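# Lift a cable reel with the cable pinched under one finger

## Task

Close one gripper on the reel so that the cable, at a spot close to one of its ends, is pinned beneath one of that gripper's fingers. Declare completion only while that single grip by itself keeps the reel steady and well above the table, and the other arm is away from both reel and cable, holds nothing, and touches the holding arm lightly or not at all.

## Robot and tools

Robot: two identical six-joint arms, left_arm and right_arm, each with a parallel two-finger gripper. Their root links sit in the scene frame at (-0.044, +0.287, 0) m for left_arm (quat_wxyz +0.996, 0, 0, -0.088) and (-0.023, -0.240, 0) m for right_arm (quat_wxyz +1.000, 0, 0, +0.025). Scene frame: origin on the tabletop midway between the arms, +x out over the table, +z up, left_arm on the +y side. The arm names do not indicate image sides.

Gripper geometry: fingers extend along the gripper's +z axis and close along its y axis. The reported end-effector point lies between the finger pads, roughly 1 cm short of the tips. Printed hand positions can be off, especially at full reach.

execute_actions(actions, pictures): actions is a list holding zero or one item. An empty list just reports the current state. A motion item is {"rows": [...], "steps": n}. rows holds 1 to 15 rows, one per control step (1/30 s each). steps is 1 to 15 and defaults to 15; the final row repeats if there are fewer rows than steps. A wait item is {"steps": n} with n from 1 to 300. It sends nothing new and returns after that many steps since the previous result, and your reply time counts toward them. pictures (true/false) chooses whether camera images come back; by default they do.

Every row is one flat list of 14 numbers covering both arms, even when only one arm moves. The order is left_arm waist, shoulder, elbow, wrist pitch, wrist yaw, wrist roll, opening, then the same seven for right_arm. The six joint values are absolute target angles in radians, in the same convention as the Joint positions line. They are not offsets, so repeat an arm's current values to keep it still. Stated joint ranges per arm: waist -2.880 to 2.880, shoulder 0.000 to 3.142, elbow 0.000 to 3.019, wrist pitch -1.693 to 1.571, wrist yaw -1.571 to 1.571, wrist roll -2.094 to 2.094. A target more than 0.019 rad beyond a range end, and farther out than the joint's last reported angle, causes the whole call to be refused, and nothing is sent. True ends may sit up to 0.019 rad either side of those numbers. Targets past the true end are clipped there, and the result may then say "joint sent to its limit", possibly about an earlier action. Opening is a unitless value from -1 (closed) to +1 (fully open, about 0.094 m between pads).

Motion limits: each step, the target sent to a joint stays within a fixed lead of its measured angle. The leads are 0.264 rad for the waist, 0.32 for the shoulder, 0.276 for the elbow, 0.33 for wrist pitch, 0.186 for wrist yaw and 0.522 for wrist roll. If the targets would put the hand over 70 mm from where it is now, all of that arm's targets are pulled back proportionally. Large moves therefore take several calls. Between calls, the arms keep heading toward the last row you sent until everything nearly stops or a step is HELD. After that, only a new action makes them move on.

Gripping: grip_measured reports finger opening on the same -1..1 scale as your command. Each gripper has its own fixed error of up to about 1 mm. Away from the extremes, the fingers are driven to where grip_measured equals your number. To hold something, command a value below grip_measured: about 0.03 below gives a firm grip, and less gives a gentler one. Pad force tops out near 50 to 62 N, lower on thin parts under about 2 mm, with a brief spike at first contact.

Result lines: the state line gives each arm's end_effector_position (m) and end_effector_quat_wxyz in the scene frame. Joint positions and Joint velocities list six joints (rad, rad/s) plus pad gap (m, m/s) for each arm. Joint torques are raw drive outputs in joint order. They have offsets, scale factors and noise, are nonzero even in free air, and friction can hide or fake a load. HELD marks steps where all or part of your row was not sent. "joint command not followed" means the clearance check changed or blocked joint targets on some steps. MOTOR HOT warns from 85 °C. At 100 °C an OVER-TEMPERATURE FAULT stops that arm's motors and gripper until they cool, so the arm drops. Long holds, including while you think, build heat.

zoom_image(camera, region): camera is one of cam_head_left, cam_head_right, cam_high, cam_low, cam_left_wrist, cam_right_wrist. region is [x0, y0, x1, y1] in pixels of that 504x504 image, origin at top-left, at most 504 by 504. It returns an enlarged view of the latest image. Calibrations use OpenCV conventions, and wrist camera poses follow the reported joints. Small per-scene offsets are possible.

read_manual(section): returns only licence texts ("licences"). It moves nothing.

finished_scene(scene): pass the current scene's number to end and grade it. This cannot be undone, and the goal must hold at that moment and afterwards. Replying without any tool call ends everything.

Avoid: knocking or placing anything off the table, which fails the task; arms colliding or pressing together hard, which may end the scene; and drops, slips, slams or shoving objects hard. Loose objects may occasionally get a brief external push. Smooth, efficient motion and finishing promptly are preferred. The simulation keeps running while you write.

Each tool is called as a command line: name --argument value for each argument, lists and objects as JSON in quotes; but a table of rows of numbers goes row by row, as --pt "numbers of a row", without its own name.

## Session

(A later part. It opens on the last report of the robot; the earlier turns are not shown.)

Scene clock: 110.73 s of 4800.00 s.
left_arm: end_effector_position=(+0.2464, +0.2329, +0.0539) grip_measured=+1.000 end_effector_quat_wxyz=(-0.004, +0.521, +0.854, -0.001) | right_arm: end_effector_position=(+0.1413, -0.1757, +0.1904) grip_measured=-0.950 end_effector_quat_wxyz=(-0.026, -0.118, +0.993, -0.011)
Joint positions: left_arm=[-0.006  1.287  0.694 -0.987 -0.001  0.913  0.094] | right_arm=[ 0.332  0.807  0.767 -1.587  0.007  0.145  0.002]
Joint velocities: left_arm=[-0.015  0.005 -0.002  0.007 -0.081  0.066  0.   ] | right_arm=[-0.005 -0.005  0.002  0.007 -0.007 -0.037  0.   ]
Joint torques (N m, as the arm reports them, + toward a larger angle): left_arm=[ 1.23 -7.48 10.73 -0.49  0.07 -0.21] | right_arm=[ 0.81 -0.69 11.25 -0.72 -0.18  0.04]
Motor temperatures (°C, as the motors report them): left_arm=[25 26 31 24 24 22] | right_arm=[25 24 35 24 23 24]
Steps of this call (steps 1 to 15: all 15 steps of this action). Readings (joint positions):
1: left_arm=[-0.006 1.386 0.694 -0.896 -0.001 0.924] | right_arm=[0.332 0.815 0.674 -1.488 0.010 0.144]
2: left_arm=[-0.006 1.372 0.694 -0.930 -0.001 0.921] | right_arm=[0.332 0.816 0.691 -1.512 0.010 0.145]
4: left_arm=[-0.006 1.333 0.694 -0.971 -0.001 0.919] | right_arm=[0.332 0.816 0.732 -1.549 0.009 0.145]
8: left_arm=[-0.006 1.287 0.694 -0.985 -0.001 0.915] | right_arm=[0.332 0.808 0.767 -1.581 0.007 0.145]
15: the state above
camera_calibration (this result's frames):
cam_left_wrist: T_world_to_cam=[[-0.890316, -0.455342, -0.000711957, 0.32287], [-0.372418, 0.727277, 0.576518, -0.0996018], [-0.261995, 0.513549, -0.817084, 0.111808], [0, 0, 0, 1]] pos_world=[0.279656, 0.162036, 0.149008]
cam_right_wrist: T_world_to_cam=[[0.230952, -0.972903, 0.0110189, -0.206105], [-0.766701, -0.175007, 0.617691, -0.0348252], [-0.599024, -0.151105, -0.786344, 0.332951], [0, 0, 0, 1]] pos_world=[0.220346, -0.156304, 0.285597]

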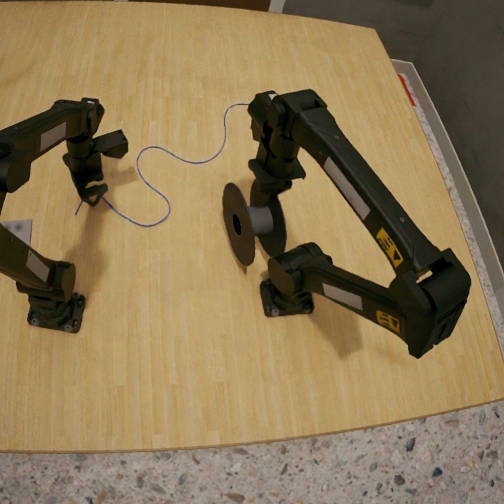

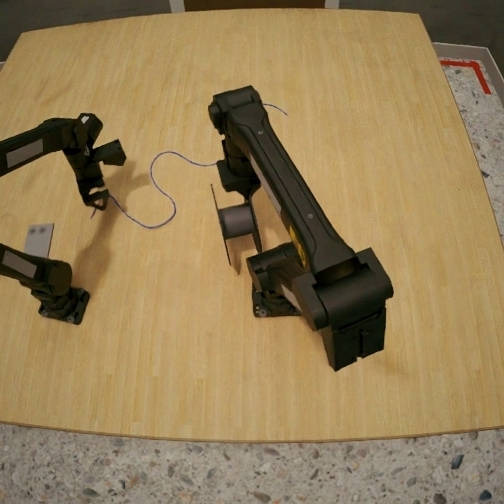

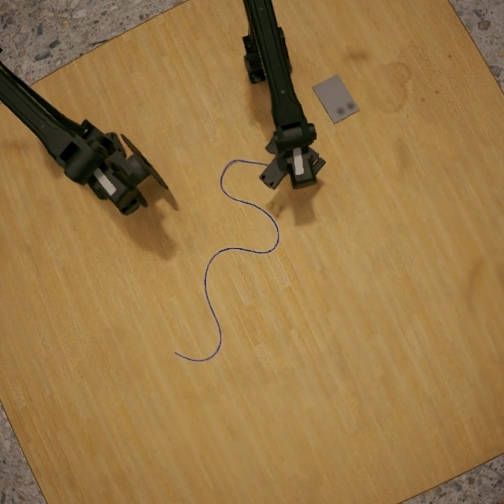

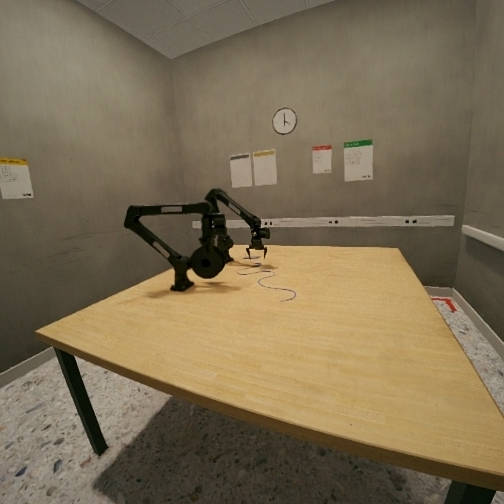

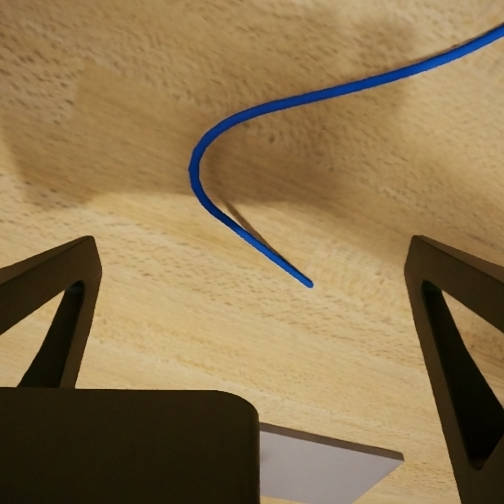

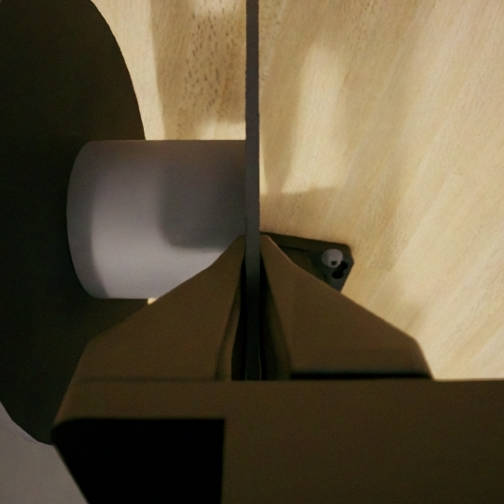

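execute_actions --actions '[{"rows":[[-0.118,1.33,0.7,-0.94,0,2.0,1,0.2,0.95,0.95,-1.55,0,0.6,-1]],"steps":15}]' --pictures false

execute_actions --actions '[{"rows":[[-0.118,1.4,0.68,-0.86,0,2.0,1,0.09,1.15,1.03,-1.43,0,1.4,-1]],"steps":15}]'

Scene clock: 113.73 s of 4800.00 s.
left_arm: end_effector_position=(+0.2433, +0.1976, +0.0444) grip_measured=+1.000 end_effector_quat_wxyz=(-0.004, +0.896, +0.444, -0.003) | right_arm: end_effector_position=(+0.2023, -0.1837, +0.2080) grip_measured=-0.949 end_effector_quat_wxyz=(-0.020, +0.158, +0.987, -0.012)
Joint positions: left_arm=[-0.124  1.321  0.694 -0.954 -0.001  1.922  0.094] | right_arm=[ 0.202  0.968  0.896 -1.545  0.006  0.569  0.002]
Joint velocities: left_arm=[-0.015  0.015  0.002  0.007 -0.051  0.505  0.   ] | right_arm=[-0.024 -0.044  0.007  0.007  0.022  0.139  0.002]
Joint torques (N m, as the arm reports them, + toward a larger angle): left_arm=[ 1.19 -8.    8.65  0.51  0.05  0.03] | right_arm=[ 0.57 -3.81 11.31 -0.57 -0.15  0.01]
Motor temperatures (°C, as the motors report them): left_arm=[25 26 31 24 24 22] | right_arm=[25 24 36 24 23 24]
Steps of this call (steps 1 to 15: the robot went on to your last target; steps 16 to 75: nothing new was sent; steps 76 to 90: all 15 steps of this action). Readings (joint positions):
76: left_arm=[-0.014 1.289 0.694 -0.980 -0.003 0.997] | right_arm=[0.323 0.816 0.774 -1.587 0.012 0.198]
77: left_arm=[-0.033 1.294 0.694 -0.970 -0.003 1.096] | right_arm=[0.298 0.840 0.790 -1.587 0.029 0.256]
79: left_arm=[-0.083 1.307 0.694 -0.957 -0.003 1.294] | right_arm=[0.236 0.906 0.839 -1.576 0.007 0.376]
83: left_arm=[-0.124 1.321 0.694 -0.954 -0.001 1.670] | right_arm=[0.202 0.978 0.896 -1.546 0.007 0.503]
90: the state above

Scene clock: 114.23 s of 4800.00 s.
left_arm: end_effector_position=(+0.2519, +0.1950, +0.0202) grip_measured=+1.000 end_effector_quat_wxyz=(-0.005, +0.910, +0.415, -0.005) | right_arm: end_effector_position=(+0.2730, -0.1990, +0.1852) grip_measured=-0.949 end_effector_quat_wxyz=(-0.019, +0.567, +0.823, -0.019)
Joint positions: left_arm=[-0.124  1.399  0.688 -0.873 -0.001  1.985  0.094] | right_arm=[ 0.091  1.174  0.975 -1.426  0.003  1.347  0.002]
Joint velocities: left_arm=[-0.005 -0.005 -0.002  0.017  0.051  0.022  0.   ] | right_arm=[-0.005 -0.122 -0.017  0.002  0.022  0.256  0.   ]
Joint torques (N m, as the arm reports them, + toward a larger angle): left_arm=[ 0.91 -9.54  6.84  0.48  0.05  0.04] | right_arm=[ 0.5  -5.88 11.12 -0.41  0.01  0.08]
Motor temperatures (°C, as the motors report them): left_arm=[25 26 31 24 24 22] | right_arm=[25 24 36 24 23 24]
Steps of this call (steps 1 to 15: all 15 steps of this action). Readings (joint positions):
1: left_arm=[-0.124 1.326 0.693 -0.938 -0.001 1.936] | right_arm=[0.195 0.977 0.899 -1.539 0.002 0.639]
2: left_arm=[-0.124 1.336 0.693 -0.914 -0.001 1.946] | right_arm=[0.176 1.001 0.909 -1.522 -0.002 0.727]
4: left_arm=[-0.124 1.367 0.693 -0.884 -0.001 1.961] | right_arm=[0.130 1.079 0.943 -1.477 -0.002 0.923]
8: left_arm=[-0.124 1.399 0.688 -0.874 -0.001 1.977] | right_arm=[0.091 1.189 0.975 -1.427 0.003 1.199]
15: the state above
camera_calibration (this result's frames):
cam_left_wrist: T_world_to_cam=[[-0.753745, 0.657146, 0.00525622, 0.0590522], [0.543264, 0.618582, 0.567645, -0.259792], [0.369774, 0.430715, -0.823257, -0.0376636], [0, 0, 0, 1]] pos_world=[0.199573, 0.138119, 0.116152]
cam_right_wrist: T_world_to_cam=[[-0.93453, -0.352451, 0.0493151, 0.175397], [-0.260236, 0.771293, 0.580848, 0.122182], [-0.242757, 0.529987, -0.812517, 0.447317], [0, 0, 0, 1]] pos_world=[0.3043, -0.269492, 0.283834]

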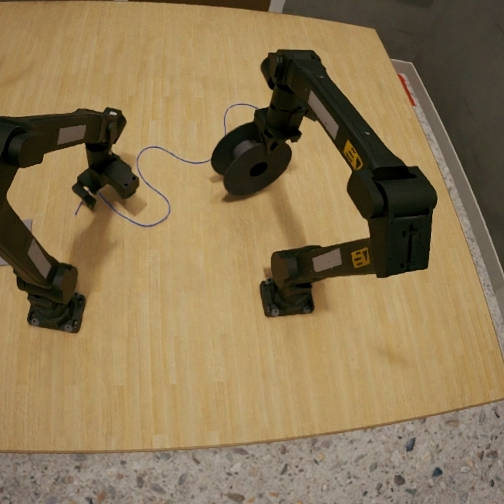

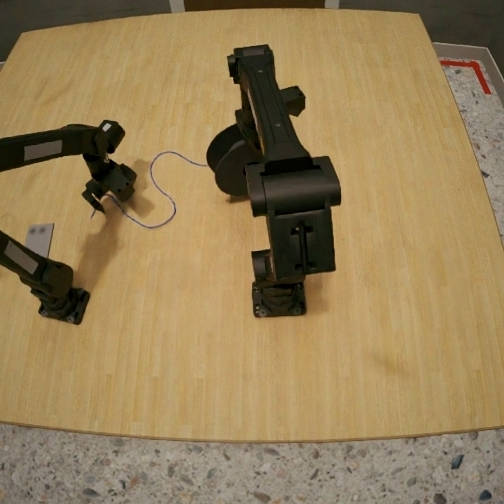

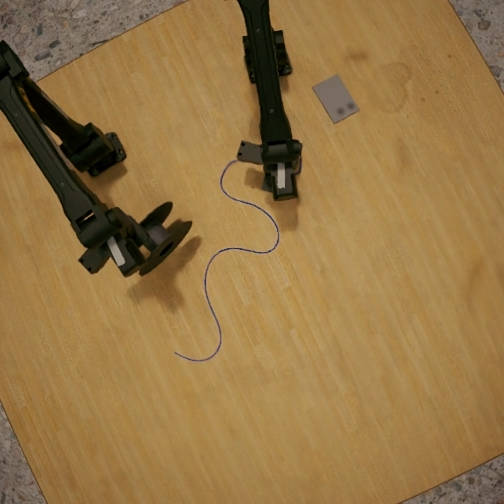

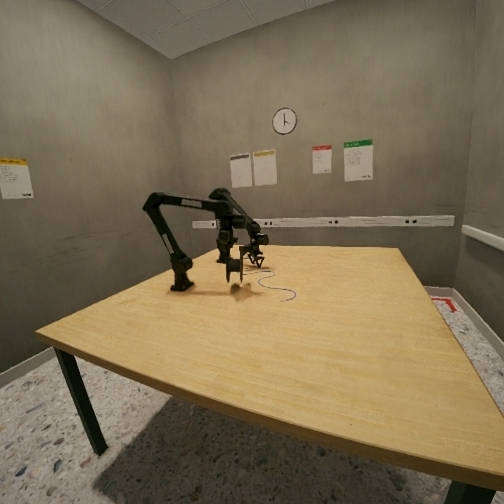

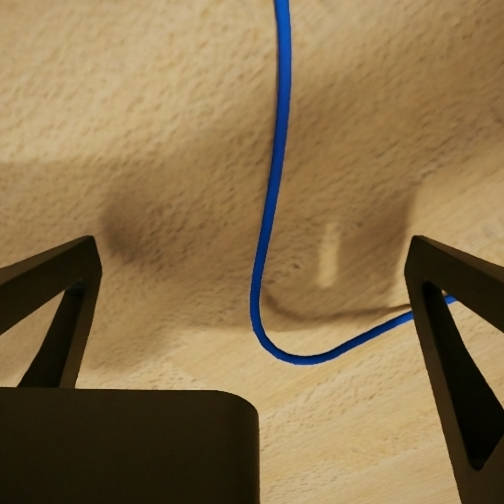

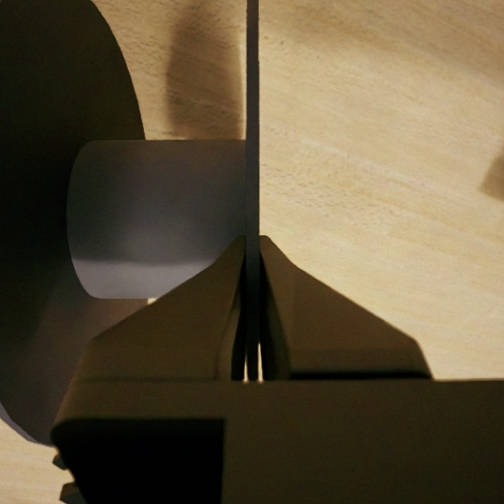

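execute_actions --actions '[{"rows":[[-0.215,1.385,0.665,-0.86,0,1.95,1,0.09,1.2,1.0,-1.37,0,2.02,-1]],"steps":12}]' --pictures false

execute_actions --actions '[{"rows":[[-0.215,1.41,0.66,-0.84,0,1.95,1,0.09,1.235,0.96,-1.31,0,2.02,-1]],"steps":12}]'

Scene clock: 116.17 s of 4800.00 s.
left_arm: end_effector_position=(+0.2375, +0.1698, +0.0182) grip_measured=+1.000 end_effector_quat_wxyz=(-0.007, +0.924, +0.382, -0.006) | right_arm: end_effector_position=(+0.2855, -0.1969, +0.1743) grip_measured=-0.949 end_effector_quat_wxyz=(-0.011, +0.789, +0.614, -0.020)
Joint positions: left_arm=[-0.217  1.394  0.676 -0.872 -0.002  1.964  0.094] | right_arm=[ 0.091  1.21   0.975 -1.382  0.001  1.959  0.002]
Joint velocities: left_arm=[-0.005 -0.015  0.007 -0.002 -0.007  0.051  0.   ] | right_arm=[ 0.005 -0.005 -0.012 -0.017  0.022  0.286 -0.   ]
Joint torques (N m, as the arm reports them, + toward a larger angle): left_arm=[  0.88 -10.15   6.61   0.42   0.09  -0.19] | right_arm=[ 0.93 -6.16  9.01  0.09  0.07  0.09]
Motor temperatures (°C, as the motors report them): left_arm=[25 26 30 24 24 22] | right_arm=[25 24 36 24 23 24]
Steps of this call (steps 1 to 30: the robot went on to your last target; steps 31 to 46: nothing new was sent; steps 47 to 58: all 12 steps of this action). Readings (joint positions):
47: left_arm=[-0.130 1.398 0.686 -0.872 -0.002 1.983] | right_arm=[0.091 1.169 0.975 -1.421 0.000 1.468]
48: left_arm=[-0.145 1.397 0.684 -0.872 -0.002 1.979] | right_arm=[0.091 1.173 0.975 -1.410 0.000 1.567]
50: left_arm=[-0.184 1.394 0.679 -0.872 -0.002 1.973] | right_arm=[0.091 1.186 0.975 -1.389 0.001 1.726]
54: left_arm=[-0.217 1.394 0.676 -0.872 -0.002 1.967] | right_arm=[0.091 1.208 0.975 -1.382 0.001 1.892]
58: the state above

Scene clock: 116.57 s of 4800.00 s.
left_arm: end_effector_position=(+0.2398, +0.1688, +0.0169) grip_measured=+1.000 end_effector_quat_wxyz=(-0.002, +0.924, +0.383, -0.001) | right_arm: end_effector_position=(+0.2931, -0.1959, +0.1552) grip_measured=-0.949 end_effector_quat_wxyz=(-0.010, +0.802, +0.597, -0.019)
Joint positions: left_arm=[-0.217  1.394  0.672 -0.853 -0.002  1.963  0.094] | right_arm=[ 0.091  1.244  0.951 -1.322  0.001  2.002  0.002]
Joint velocities: left_arm=[ 0.005  0.005 -0.002  0.012 -0.007  0.037  0.   ] | right_arm=[-0.005  0.015 -0.012  0.012 -0.022 -0.007  0.   ]
Joint torques (N m, as the arm reports them, + toward a larger angle): left_arm=[ 0.72 -8.26  6.47  0.59  0.1  -0.22] | right_arm=[ 0.63 -6.5   7.95 -0.14  0.07  0.05]
Motor temperatures (°C, as the motors report them): left_arm=[25 26 30 24 24 22] | right_arm=[25 24 36 24 23 24]
Steps of this call (steps 1 to 12: all 12 steps of this action). Readings (joint positions):
1: left_arm=[-0.217 1.394 0.675 -0.867 -0.002 1.964] | right_arm=[0.091 1.211 0.972 -1.372 0.001 1.969]
2: left_arm=[-0.217 1.394 0.674 -0.862 -0.002 1.964] | right_arm=[0.091 1.212 0.967 -1.354 0.001 1.976]
4: left_arm=[-0.217 1.394 0.672 -0.856 -0.002 1.963] | right_arm=[0.091 1.223 0.959 -1.332 0.001 1.986]
8: left_arm=[-0.217 1.394 0.672 -0.853 -0.002 1.963] | right_arm=[0.091 1.242 0.952 -1.322 0.001 1.998]
12: the state above
camera_calibration (this result's frames):
cam_left_wrist: T_world_to_cam=[[-0.705537, 0.708668, -0.00245417, 0.047002], [0.580677, 0.58009, 0.571236, -0.237689], [0.40624, 0.401603, -0.820783, -0.0285184], [0, 0, 0, 1]] pos_world=[0.182767, 0.116025, 0.112484]
cam_right_wrist: T_world_to_cam=[[-0.956353, 0.290104, 0.035052, 0.331248], [0.259554, 0.788223, 0.557975, -0.00312673], [0.134242, 0.542719, -0.829117, 0.320767], [0, 0, 0, 1]] pos_world=[0.274541, -0.267718, 0.256087]

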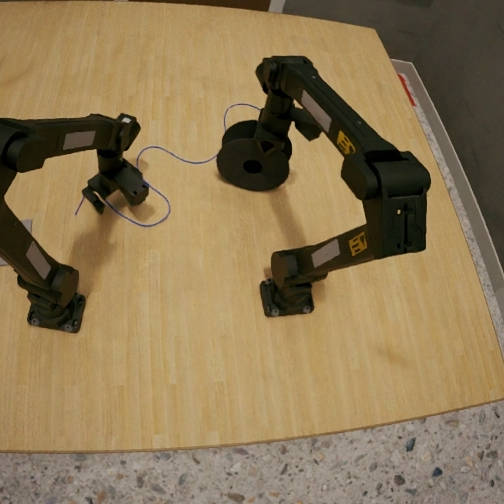

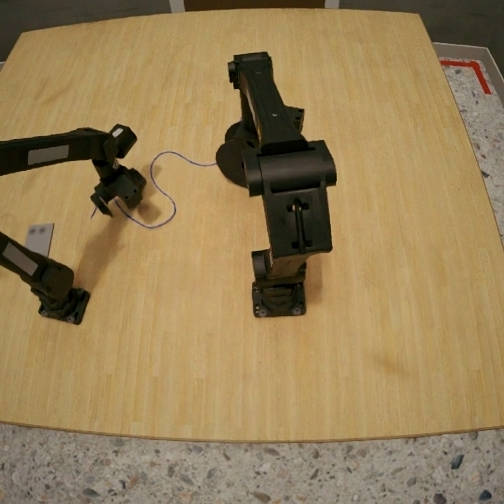

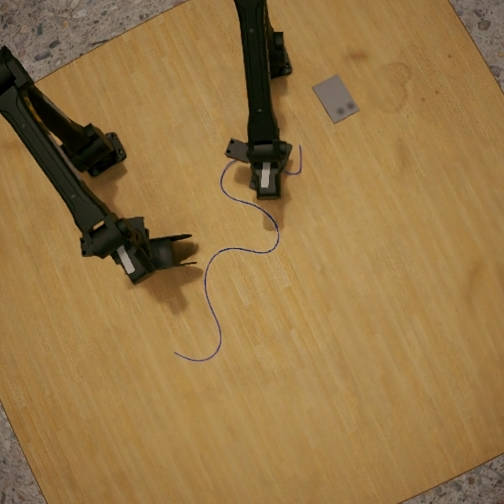

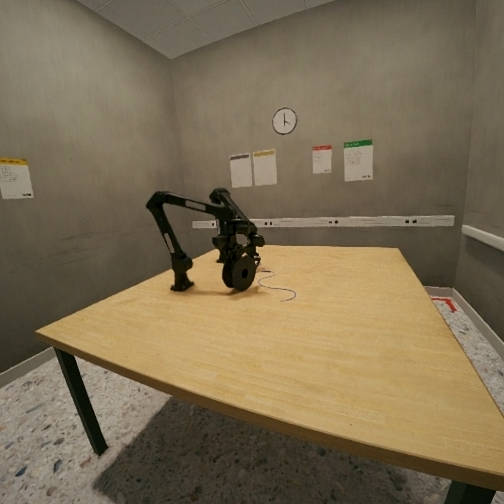

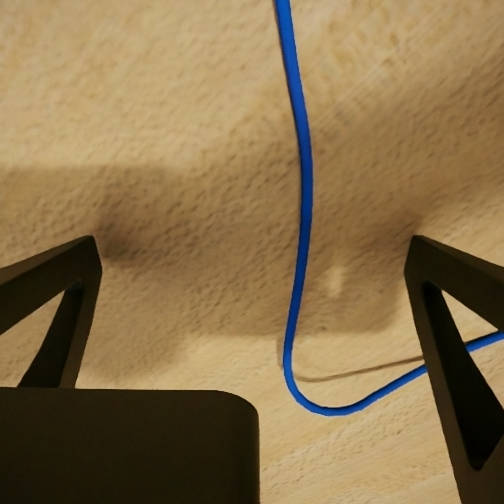

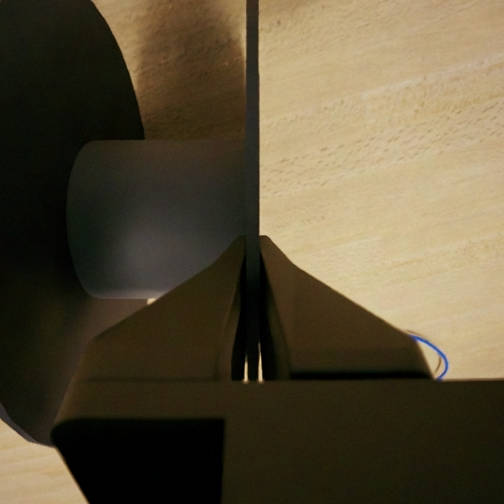

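execute_actions --actions '[{"rows":[[-0.215,1.435,0.66,-0.84,0,1.95,1,0.09,1.26,0.945,-1.3,0,2.02,-1],[-0.215,1.435,0.66,-0.84,0,1.95,1,0.09,1.26,0.945,-1.3,0,2.02,-1],[-0.215,1.435,0.66,-0.84,0,1.95,1,0.09,1.26,0.945,-1.3,0,2.02,-1],[-0.215,1.435,0.66,-0.84,0,1.95,1,0.09,1.26,0.945,-1.3,0,2.02,-1],[-0.215,1.435,0.66,-0.84,0,1.95,1,0.09,1.26,0.945,-1.3,0,2.02,-1],[-0.215,1.435,0.66,-0.84,0,1.95,1,0.09,1.26,0.945,-1.3,0,2.02,-1],[-0.215,1.435,0.66,-0.84,0,1.95,-1,0.09,1.26,0.945,-1.3,0,2.02,-1],[-0.215,1.435,0.66,-0.84,0,1.95,-1,0.09,1.26,0.945,-1.3,0,2.02,-1],[-0.215,1.435,0.66,-0.84,0,1.95,-1,0.09,1.26,0.945,-1.3,0,2.02,-0.7],[-0.215,1.435,0.66,-0.84,0,1.95,-1,0.09,1.26,0.945,-1.3,0,2.02,-0.2]],"steps":15}]' --pictures false

execute_actions --actions '[{"rows":[[-0.215,1.435,0.66,-0.84,0,1.95,-1,0.09,1.26,0.945,-1.3,0,2.02,1],[-0.215,1.435,0.66,-0.84,0,1.95,-1,0.09,1.26,0.945,-1.3,0,2.02,1],[-0.215,1.435,0.66,-0.84,0,1.95,-1,0.09,1.26,0.945,-1.3,0,2.02,1],[-0.215,1.435,0.66,-0.84,0,1.95,-1,0.09,1.26,0.945,-1.3,0,2.02,1],[-0.215,1.435,0.66,-0.84,0,1.95,-1,0.09,1.26,0.945,-1.3,0,2.02,1],[-0.2,1.3,0.9,-1.2,0,1.0,-1,0.09,1.2,1.05,-1.45,0,2.02,1]],"steps":15}]'

Scene clock: 119.77 s of 4800.00 s.
left_arm: end_effector_position=(+0.2392, +0.1688, +0.0118) grip_measured=-0.968 end_effector_quat_wxyz=(-0.006, +0.924, +0.383, -0.006) | right_arm: end_effector_position=(+0.2954, -0.1955, +0.1532) grip_measured=-0.202 end_effector_quat_wxyz=(-0.009, +0.803, +0.596, -0.017)
Joint positions: left_arm=[-0.217  1.412  0.672 -0.847 -0.     1.961  0.002] | right_arm=[ 0.091  1.249  0.95  -1.311  0.001  2.006  0.038]
Joint velocities: left_arm=[-0.005 -0.015 -0.007 -0.007 -0.007 -0.081 -0.004] | right_arm=[-0.015 -0.005 -0.012  0.022 -0.066 -0.007  0.001]
Joint torques (N m, as the arm reports them, + toward a larger angle): left_arm=[ 1.12 -7.82  6.32  0.15  0.03 -0.17] | right_arm=[ 0.8  -4.38  6.9  -0.1   0.08  0.06]
Motor temperatures (°C, as the motors report them): left_arm=[25 26 30 24 24 22] | right_arm=[25 24 35 24 23 24]
Steps of this call (steps 1 to 15: the robot went on to your last target; steps 16 to 81: nothing new was sent; steps 82 to 96: all 15 steps of this action). Readings (joint positions):
82: left_arm=[-0.217 1.396 0.672 -0.853 -0.002 1.963] | right_arm=[0.091 1.245 0.950 -1.320 0.001 2.005]
83: left_arm=[-0.217 1.400 0.672 -0.853 -0.002 1.963] | right_arm=[0.091 1.245 0.950 -1.319 0.001 2.005]
85: left_arm=[-0.217 1.409 0.672 -0.851 -0.001 1.962] | right_arm=[0.091 1.245 0.950 -1.317 0.001 2.006]
89: left_arm=[-0.217 1.409 0.672 -0.847 -0.000 1.961] | right_arm=[0.091 1.245 0.950 -1.316 0.001 2.006]
96: the state above

Scene clock: 120.27 s of 4800.00 s.
left_arm: end_effector_position=(+0.2603, +0.1613, +0.1182) grip_measured=-0.969 end_effector_quat_wxyz=(-0.003, +0.719, +0.695, -0.001) | right_arm: end_effector_position=(+0.2790, -0.1978, +0.1878) grip_measured=+1.000 end_effector_quat_wxyz=(-0.015, +0.803, +0.595, -0.029)
Joint positions: left_arm=[-0.214  1.283  0.882 -1.178 -0.001  1.215  0.001] | right_arm=[ 0.091  1.198  1.001 -1.44   0.001  2.006  0.094]
Joint velocities: left_arm=[ 0.024 -0.21   0.183 -0.061  0.037 -1.414 -0.001] | right_arm=[ 0.005 -0.005  0.007  0.002 -0.007  0.022  0.   ]
Joint torques (N m, as the arm reports them, + toward a larger angle): left_arm=[ 1.69 -6.69  9.81 -0.71  0.02 -0.14] | right_arm=[ 0.55 -5.11 10.67 -0.88  0.11  0.06]
Motor temperatures (°C, as the motors report them): left_arm=[25 26 30 24 24 22] | right_arm=[25 24 35 24 23 24]
Steps of this call (steps 1 to 15: all 15 steps of this action). Readings (joint positions):
1: left_arm=[-0.217 1.412 0.672 -0.847 -0.000 1.961] | right_arm=[0.091 1.249 0.950 -1.311 0.001 2.006]
2: left_arm=[-0.217 1.412 0.672 -0.847 -0.000 1.961] | right_arm=[0.091 1.249 0.950 -1.311 0.001 2.006]
4: left_arm=[-0.217 1.412 0.672 -0.847 -0.000 1.961] | right_arm=[0.091 1.249 0.950 -1.311 0.001 2.006]
8: left_arm=[-0.217 1.391 0.731 -1.025 -0.001 1.774] | right_arm=[0.091 1.239 0.971 -1.404 0.001 2.006]
15: the state above
camera_calibration (this result's frames):
cam_left_wrist: T_world_to_cam=[[-0.99932, 0.0368712, -0.000779376, 0.251631], [0.0297493, 0.818424, 0.573844, -0.198473], [0.0217961, 0.57343, -0.818964, 0.121456], [0, 0, 0, 1]] pos_world=[0.254717, 0.0835108, 0.213557]
cam_right_wrist: T_world_to_cam=[[-0.954001, 0.294628, 0.0554621, 0.313624], [0.275523, 0.788677, 0.549614, -0.0189365], [0.11819, 0.539614, -0.833575, 0.355429], [0, 0, 0, 1]] pos_world=[0.262407, -0.269262, 0.28929]

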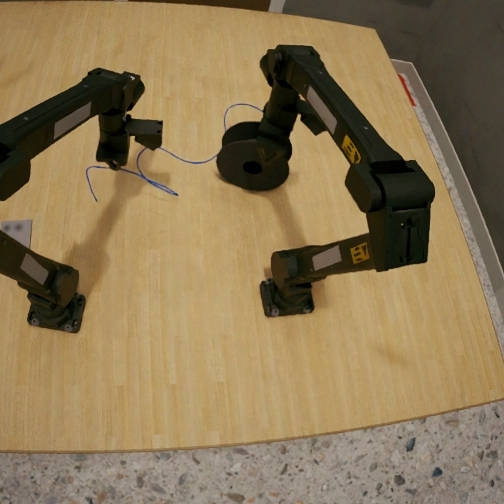

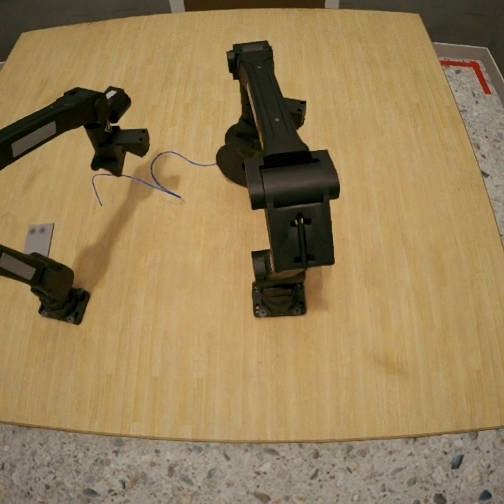

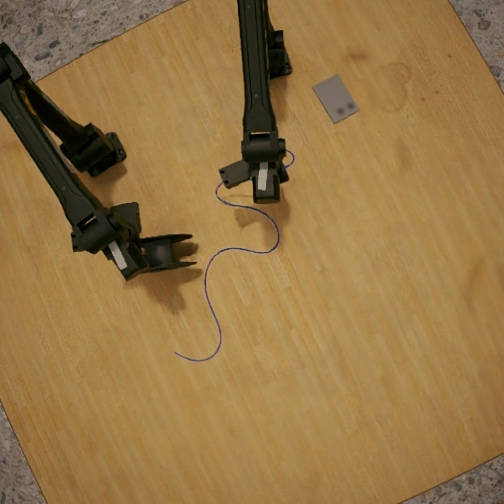

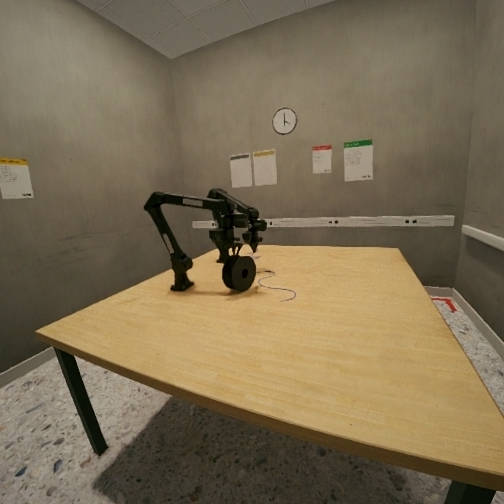

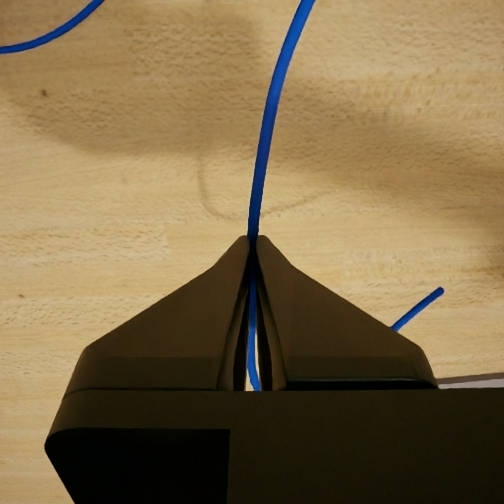

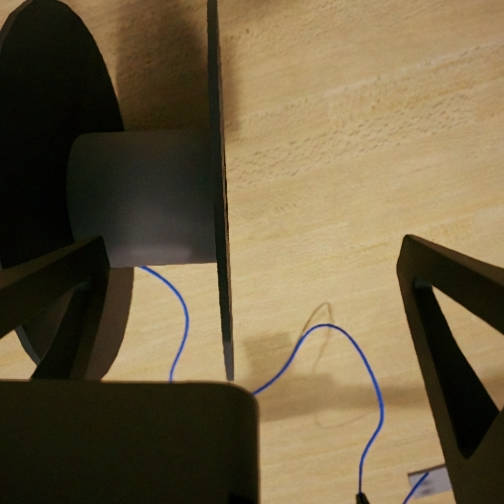

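execute_actions --actions '[{"rows":[[-0.35,1.45,1.35,-1.45,0,-1.0,-1,0.09,1.13,1.12,-1.55,0,2.02,1]],"steps":15}]' --pictures false

execute_actions --actions '[{"rows":[[-0.55,1.65,1.6,-1.45,0,-2.08,-1,0.09,1.13,1.12,-1.55,0,2.02,1]],"steps":15}]' --pictures false

execute_actions --actions '[{"steps":15}]'

Scene clock: 123.13 s of 4800.00 s.
left_arm: end_effector_position=(+0.3232, +0.0734, +0.2276) grip_measured=-0.969 end_effector_quat_wxyz=(+0.013, +0.119, +0.993, -0.004) | right_arm: end_effector_position=(+0.2698, -0.1991, +0.2377) grip_measured=+1.000 end_effector_quat_wxyz=(-0.003, +0.803, +0.596, -0.007)
Joint positions: left_arm=[-0.35   1.437  1.328 -1.435 -0.002 -0.287  0.001] | right_arm=[ 0.091  1.121  1.075 -1.541  0.001  2.006  0.094]
Joint velocities: left_arm=[-0.024  0.005  0.007 -0.076 -0.066 -2.821  0.   ] | right_arm=[-0.015  0.005 -0.007 -0.002 -0.037  0.037  0.   ]
Joint torques (N m, as the arm reports them, + toward a larger angle): left_arm=[  0.79 -12.43  12.25  -0.39  -0.03  -0.14] | right_arm=[ 1.06 -4.09 10.82 -0.81  0.09  0.04]
Motor temperatures (°C, as the motors report them): left_arm=[25 26 30 24 24 22] | right_arm=[25 24 36 24 23 24]
Steps of this call (steps 1 to 30: the robot went on to your last target; steps 31 to 71: nothing new was sent; steps 72 to 86: all 15 steps of this action). Readings (joint positions):
72: left_arm=[-0.221 1.299 0.908 -1.239 -0.003 0.942] | right_arm=[0.091 1.196 1.007 -1.459 0.001 2.006]
73: left_arm=[-0.238 1.327 0.951 -1.308 -0.003 0.864] | right_arm=[0.091 1.193 1.017 -1.490 0.001 2.006]
75: left_arm=[-0.283 1.388 1.051 -1.374 -0.003 0.725] | right_arm=[0.091 1.173 1.039 -1.525 0.001 2.006]
79: left_arm=[-0.339 1.454 1.239 -1.416 -0.003 0.408] | right_arm=[0.091 1.129 1.071 -1.538 0.001 2.006]
86: the state above

Scene clock: 123.63 s of 4800.00 s.
left_arm: end_effector_position=(+0.3289, -0.0610, +0.2203) grip_measured=-0.969 end_effector_quat_wxyz=(+0.006, -0.409, +0.913, -0.015) | right_arm: end_effector_position=(+0.2698, -0.1991, +0.2377) grip_measured=+1.000 end_effector_quat_wxyz=(-0.003, +0.803, +0.596, -0.007)
Joint positions: left_arm=[-0.573  1.656  1.562 -1.443  0.001 -1.592  0.001] | right_arm=[ 0.091  1.121  1.075 -1.541  0.001  2.006  0.094]
Joint velocities: left_arm=[ 0.103 -0.044 -0.007 -0.012 -0.022 -2.864  0.   ] | right_arm=[ 0.005  0.015  0.002 -0.012 -0.051 -0.007  0.   ]
Joint torques (N m, as the arm reports them, + toward a larger angle): left_arm=[  1.77 -18.31  13.72  -0.22  -0.24  -0.13] | right_arm=[ 0.07 -4.32 10.9  -0.59  0.06  0.08]
Motor temperatures (°C, as the motors report them): left_arm=[25 26 31 24 24 22] | right_arm=[25 24 36 24 23 24]
Steps of this call (steps 1 to 15: all 15 steps of this action). Readings (joint positions):
1: left_arm=[-0.356 1.446 1.339 -1.440 -0.003 -0.347] | right_arm=[0.091 1.121 1.075 -1.541 0.001 2.006]
2: left_arm=[-0.368 1.464 1.365 -1.443 -0.004 -0.402] | right_arm=[0.091 1.121 1.075 -1.541 0.001 2.006]
4: left_arm=[-0.412 1.519 1.435 -1.443 -0.004 -0.527] | right_arm=[0.091 1.121 1.075 -1.541 0.001 2.006]
8: left_arm=[-0.524 1.627 1.555 -1.443 -0.003 -0.899] | right_arm=[0.091 1.121 1.075 -1.541 0.001 2.006]
15: the state above

Scene clock: 124.13 s of 4800.00 s.
left_arm: end_effector_position=(+0.3341, -0.0553, +0.2207) grip_measured=-0.969 end_effector_quat_wxyz=(-0.003, +0.612, -0.791, +0.017) | right_arm: end_effector_position=(+0.2698, -0.1991, +0.2377) grip_measured=+1.000 end_effector_quat_wxyz=(-0.003, +0.803, +0.596, -0.007)
Joint positions: left_arm=[-0.558  1.655  1.562 -1.443  0.001 -2.051  0.001] | right_arm=[ 0.091  1.121  1.075 -1.541  0.001  2.006  0.094]
Joint velocities: left_arm=[-0.015 -0.015 -0.017  0.012 -0.007 -0.154 -0.001] | right_arm=[-0.015 -0.005  0.007 -0.002 -0.051 -0.051  0.   ]
Joint torques (N m, as the arm reports them, + toward a larger angle): left_arm=[  1.14 -18.35  13.6   -0.27  -0.22  -0.19] | right_arm=[ 0.53 -3.68 10.57 -0.59  0.1   0.08]
Motor temperatures (°C, as the motors report them): left_arm=[25 26 31 24 24 22] | right_arm=[25 24 36 24 23 24]
Steps of this call (steps 1 to 15: the robot went on to your last target). Readings (joint positions):
1: left_arm=[-0.570 1.656 1.562 -1.443 0.001 -1.686] | right_arm=[0.091 1.121 1.075 -1.541 0.001 2.006]
2: left_arm=[-0.566 1.655 1.562 -1.443 0.001 -1.762] | right_arm=[0.091 1.121 1.075 -1.541 0.001 2.006]
4: left_arm=[-0.560 1.655 1.562 -1.443 0.001 -1.873] | right_arm=[0.091 1.121 1.075 -1.541 0.001 2.006]
8: left_arm=[-0.558 1.655 1.562 -1.443 0.001 -1.988] | right_arm=[0.091 1.121 1.075 -1.541 0.001 2.006]
15: the state above
camera_calibration (this result's frames):
cam_left_wrist: T_world_to_cam=[[0.967108, -0.253386, 0.0223015, -0.3446], [-0.218286, -0.781724, 0.584173, -0.0900472], [-0.130588, -0.569827, -0.811323, 0.31402], [0, 0, 0, 1]] pos_world=[0.354617, 0.0212279, 0.31506]
cam_right_wrist: T_world_to_cam=[[-0.955632, 0.294396, 0.00993735, 0.313649], [0.247652, 0.784717, 0.568232, -0.0404636], [0.159488, 0.545482, -0.822808, 0.38627], [0, 0, 0, 1]] pos_world=[0.248148, -0.271288, 0.337702]

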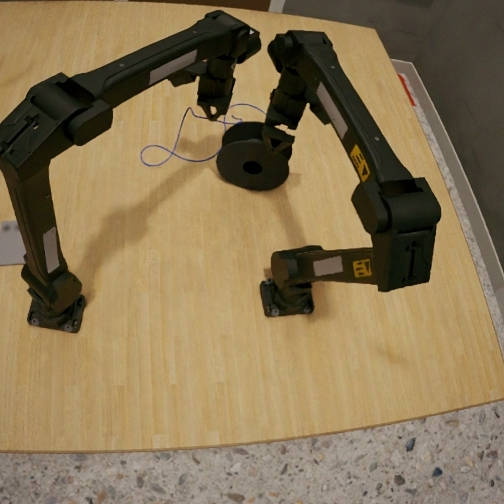

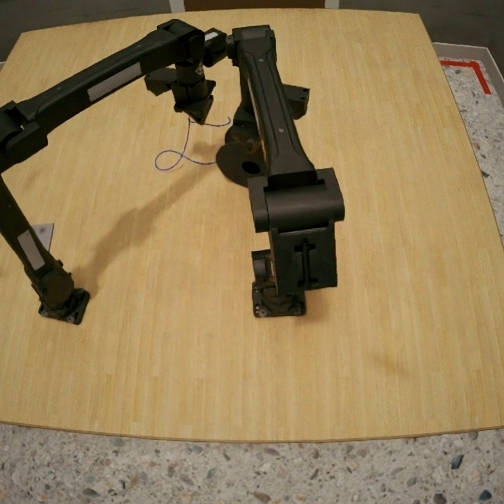

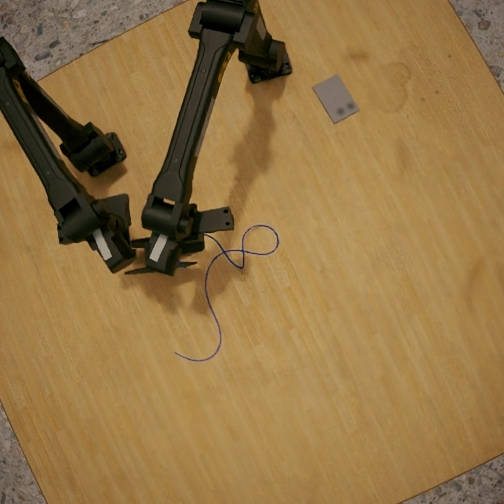

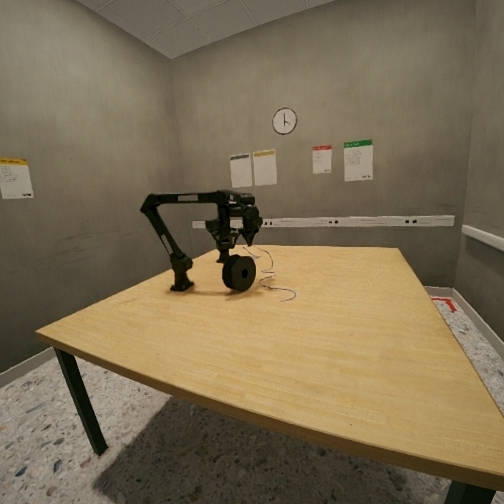

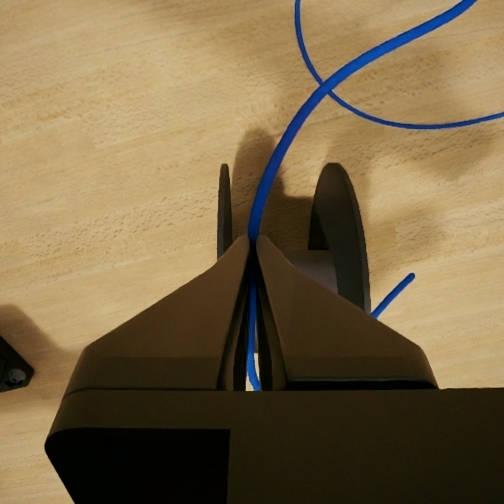

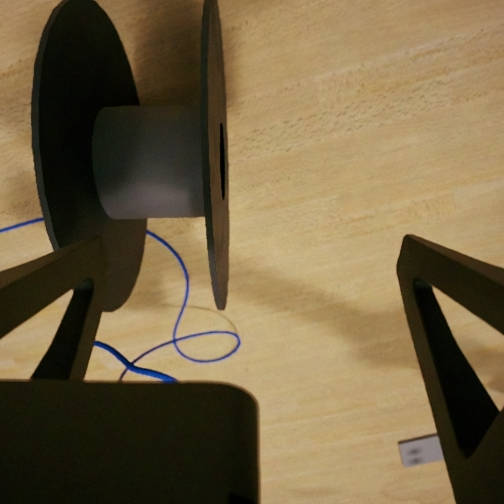

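execute_actions --actions '[{"rows":[[-0.3,1.36,0.85,-1.1,0,-1.6,-1,0.09,1.13,1.12,-1.55,0,2.02,1]],"steps":15}]' --pictures false

execute_actions --actions '[{"rows":[[-0.3,1.41,0.68,-0.86,0,-1.6,-1,0.09,1.13,1.12,-1.55,0,2.02,1]],"steps":15}]' --pictures false

execute_actions --actions '[{"rows":[[-0.3,1.41,0.68,-0.86,0,-1.6,1,0.09,1.13,1.12,-1.55,0,2.02,1],[-0.3,1.41,0.68,-0.86,0,-1.6,1,0.09,1.13,1.12,-1.55,0,2.02,1],[-0.3,1.41,0.68,-0.86,0,-1.6,1,0.09,1.13,1.12,-1.55,0,2.02,1],[-0.3,1.41,0.68,-0.86,0,-1.6,1,0.09,1.13,1.12,-1.55,0,2.02,1],[-0.3,1.41,0.68,-0.86,0,-1.6,1,0.09,1.13,1.12,-1.55,0,2.02,1],[-0.3,1.41,0.68,-0.86,0,-1.6,1,0.09,1.13,1.12,-1.55,0,2.02,1],[-0.3,1.32,0.72,-0.97,0,-1.6,1,0.09,1.13,1.12,-1.55,0,2.02,1]],"steps":15}]'

Scene clock: 129.00 s of 4800.00 s.
left_arm: end_effector_position=(+0.2474, +0.1408, +0.0864) grip_measured=-0.969 end_effector_quat_wxyz=(-0.013, -0.564, +0.825, +0.024) | right_arm: end_effector_position=(+0.2698, -0.1991, +0.2377) grip_measured=+1.000 end_effector_quat_wxyz=(-0.003, +0.803, +0.596, -0.007)
Joint positions: left_arm=[-0.287  1.348  0.848 -1.126 -0.001 -1.664  0.001] | right_arm=[ 0.091  1.121  1.075 -1.541  0.001  2.006  0.094]
Joint velocities: left_arm=[-0.024  0.288 -0.476  0.012 -0.037  0.33   0.001] | right_arm=[-0.005 -0.015 -0.012  0.002 -0.051  0.007  0.   ]
Joint torques (N m, as the arm reports them, + toward a larger angle): left_arm=[ -0.13 -10.68  11.58   1.12  -0.15   0.03] | right_arm=[ 0.77 -3.59 10.6  -0.76  0.08  0.1 ]
Motor temperatures (°C, as the motors report them): left_arm=[25 27 32 24 24 22] | right_arm=[25 24 36 24 23 24]
Steps of this call (steps 1 to 30: the robot went on to your last target; steps 31 to 131: nothing new was sent; steps 132 to 146: all 15 steps of this action). Readings (joint positions):
132: left_arm=[-0.551 1.641 1.538 -1.405 0.002 -2.032] | right_arm=[0.091 1.121 1.075 -1.541 0.001 2.006]
133: left_arm=[-0.539 1.613 1.491 -1.347 0.003 -1.991] | right_arm=[0.091 1.121 1.075 -1.541 0.001 2.006]
135: left_arm=[-0.490 1.542 1.386 -1.262 0.003 -1.916] | right_arm=[0.091 1.121 1.075 -1.541 0.001 2.006]
139: left_arm=[-0.351 1.391 1.155 -1.162 0.001 -1.792] | right_arm=[0.091 1.121 1.075 -1.541 0.001 2.006]
146: the state above

Scene clock: 129.50 s of 4800.00 s.
left_arm: end_effector_position=(+0.2261, +0.1514, +0.0133) grip_measured=-0.969 end_effector_quat_wxyz=(-0.009, -0.544, +0.839, +0.017) | right_arm: end_effector_position=(+0.2698, -0.1991, +0.2377) grip_measured=+1.000 end_effector_quat_wxyz=(-0.003, +0.803, +0.596, -0.007)
Joint positions: left_arm=[-0.287  1.41   0.675 -0.874 -0.001 -1.615  0.001] | right_arm=[ 0.091  1.121  1.075 -1.541  0.001  2.006  0.094]
Joint velocities: left_arm=[-0.005 -0.005 -0.002 -0.017  0.007  0.007  0.001] | right_arm=[-0.015  0.005  0.007 -0.002  0.081  0.051  0.   ]
Joint torques (N m, as the arm reports them, + toward a larger angle): left_arm=[-0.41 -9.98  7.92  0.5  -0.17  0.04] | right_arm=[ 0.46 -3.64 10.8  -0.7   0.09  0.08]
Motor temperatures (°C, as the motors report them): left_arm=[25 27 32 24 24 22] | right_arm=[25 24 36 24 23 24]
Steps of this call (steps 1 to 15: all 15 steps of this action). Readings (joint positions):
1: left_arm=[-0.287 1.357 0.814 -1.073 -0.001 -1.655] | right_arm=[0.091 1.121 1.075 -1.541 0.001 2.006]
2: left_arm=[-0.287 1.362 0.773 -0.992 -0.001 -1.646] | right_arm=[0.091 1.121 1.075 -1.541 0.001 2.006]
4: left_arm=[-0.287 1.387 0.708 -0.913 -0.001 -1.634] | right_arm=[0.091 1.121 1.075 -1.541 0.001 2.006]
8: left_arm=[-0.287 1.412 0.675 -0.880 -0.001 -1.621] | right_arm=[0.091 1.121 1.075 -1.541 0.001 2.006]
15: the state above

Scene clock: 130.00 s of 4800.00 s.
left_arm: end_effector_position=(+0.2208, +0.1541, +0.0446) grip_measured=+1.000 end_effector_quat_wxyz=(-0.002, -0.543, +0.840, +0.005) | right_arm: end_effector_position=(+0.2698, -0.1991, +0.2377) grip_measured=+1.000 end_effector_quat_wxyz=(-0.003, +0.803, +0.596, -0.007)
Joint positions: left_arm=[-0.287  1.308  0.683 -0.956 -0.001 -1.612  0.094] | right_arm=[ 0.091  1.121  1.075 -1.541  0.001  2.006  0.094]
Joint velocities: left_arm=[-0.015 -0.015  0.007 -0.012  0.022 -0.081  0.   ] | right_arm=[ 0.005 -0.005 -0.002  0.007 -0.066  0.007  0.   ]
Joint torques (N m, as the arm reports them, + toward a larger angle): left_arm=[-0.47 -7.66 11.42 -0.63 -0.16  0.01] | right_arm=[ 0.97 -3.54 10.69 -0.61  0.14  0.06]
Motor temperatures (°C, as the motors report them): left_arm=[25 27 32 24 24 22] | right_arm=[25 24 36 24 23 24]
Steps of this call (steps 1 to 15: all 15 steps of this action). Readings (joint positions):
1: left_arm=[-0.287 1.410 0.675 -0.874 -0.001 -1.614] | right_arm=[0.091 1.121 1.075 -1.541 0.001 2.006]
2: left_arm=[-0.287 1.410 0.675 -0.874 -0.001 -1.613] | right_arm=[0.091 1.121 1.075 -1.541 0.001 2.006]
4: left_arm=[-0.287 1.410 0.675 -0.874 -0.001 -1.613] | right_arm=[0.091 1.121 1.075 -1.541 0.001 2.006]
8: left_arm=[-0.287 1.388 0.677 -0.916 -0.001 -1.612] | right_arm=[0.091 1.121 1.075 -1.541 0.001 2.006]
15: the state above
camera_calibration (this result's frames):
cam_left_wrist: T_world_to_cam=[[0.911075, -0.411869, -0.0175112, -0.139536], [-0.329318, -0.752706, 0.570073, 0.172352], [-0.247976, -0.513613, -0.821407, 0.293397], [0, 0, 0, 1]] pos_world=[0.256642, 0.222952, 0.140301]
cam_right_wrist: T_world_to_cam=[[-0.955632, 0.294396, 0.00993735, 0.313649], [0.247652, 0.784717, 0.568232, -0.0404636], [0.159488, 0.545482, -0.822808, 0.38627], [0, 0, 0, 1]] pos_world=[0.248148, -0.271288, 0.337702]

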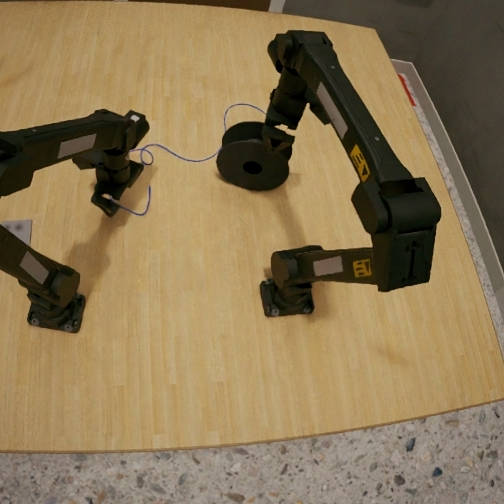

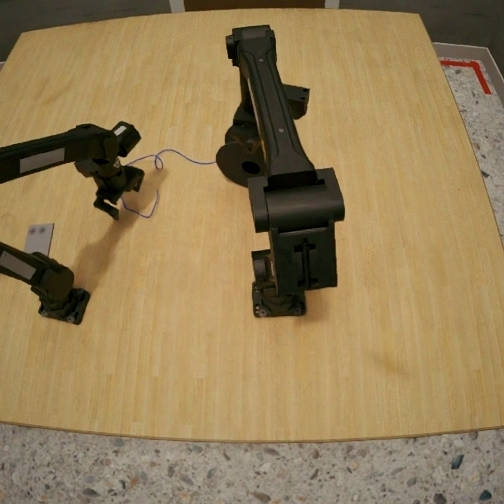

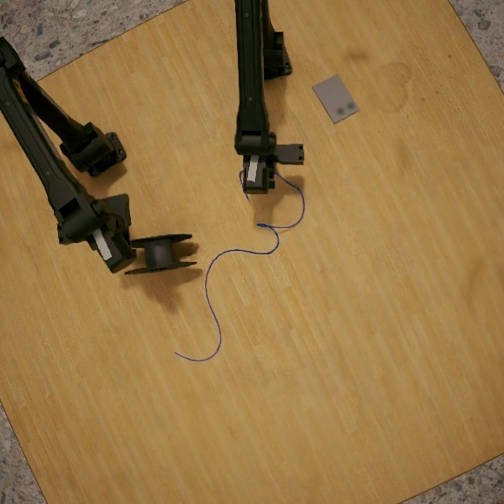

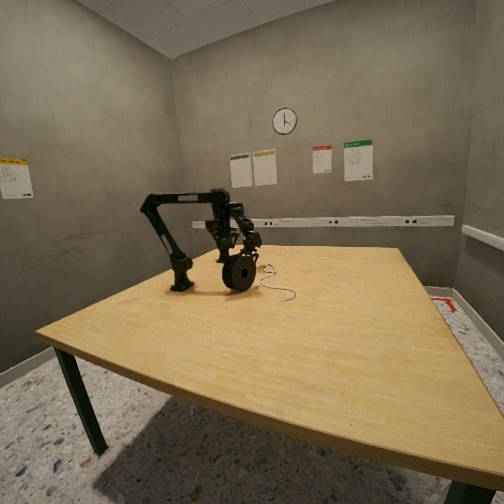

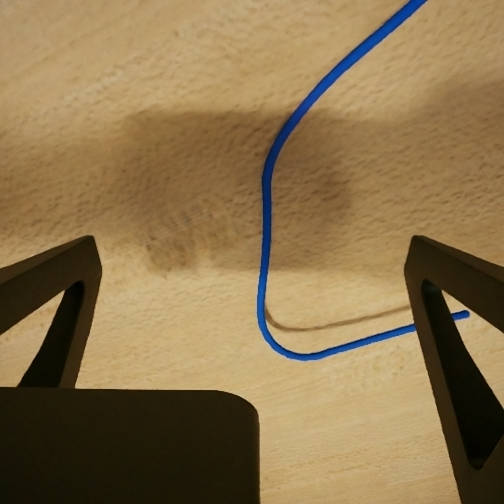

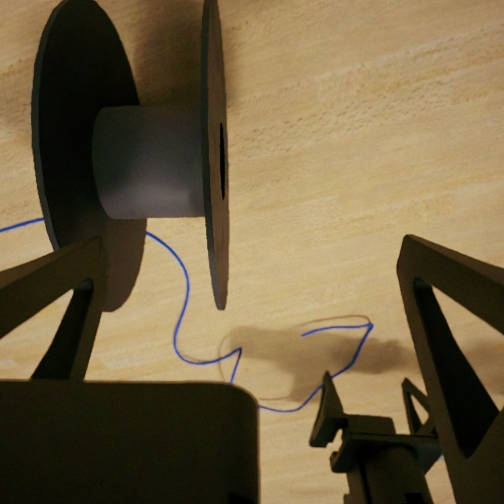

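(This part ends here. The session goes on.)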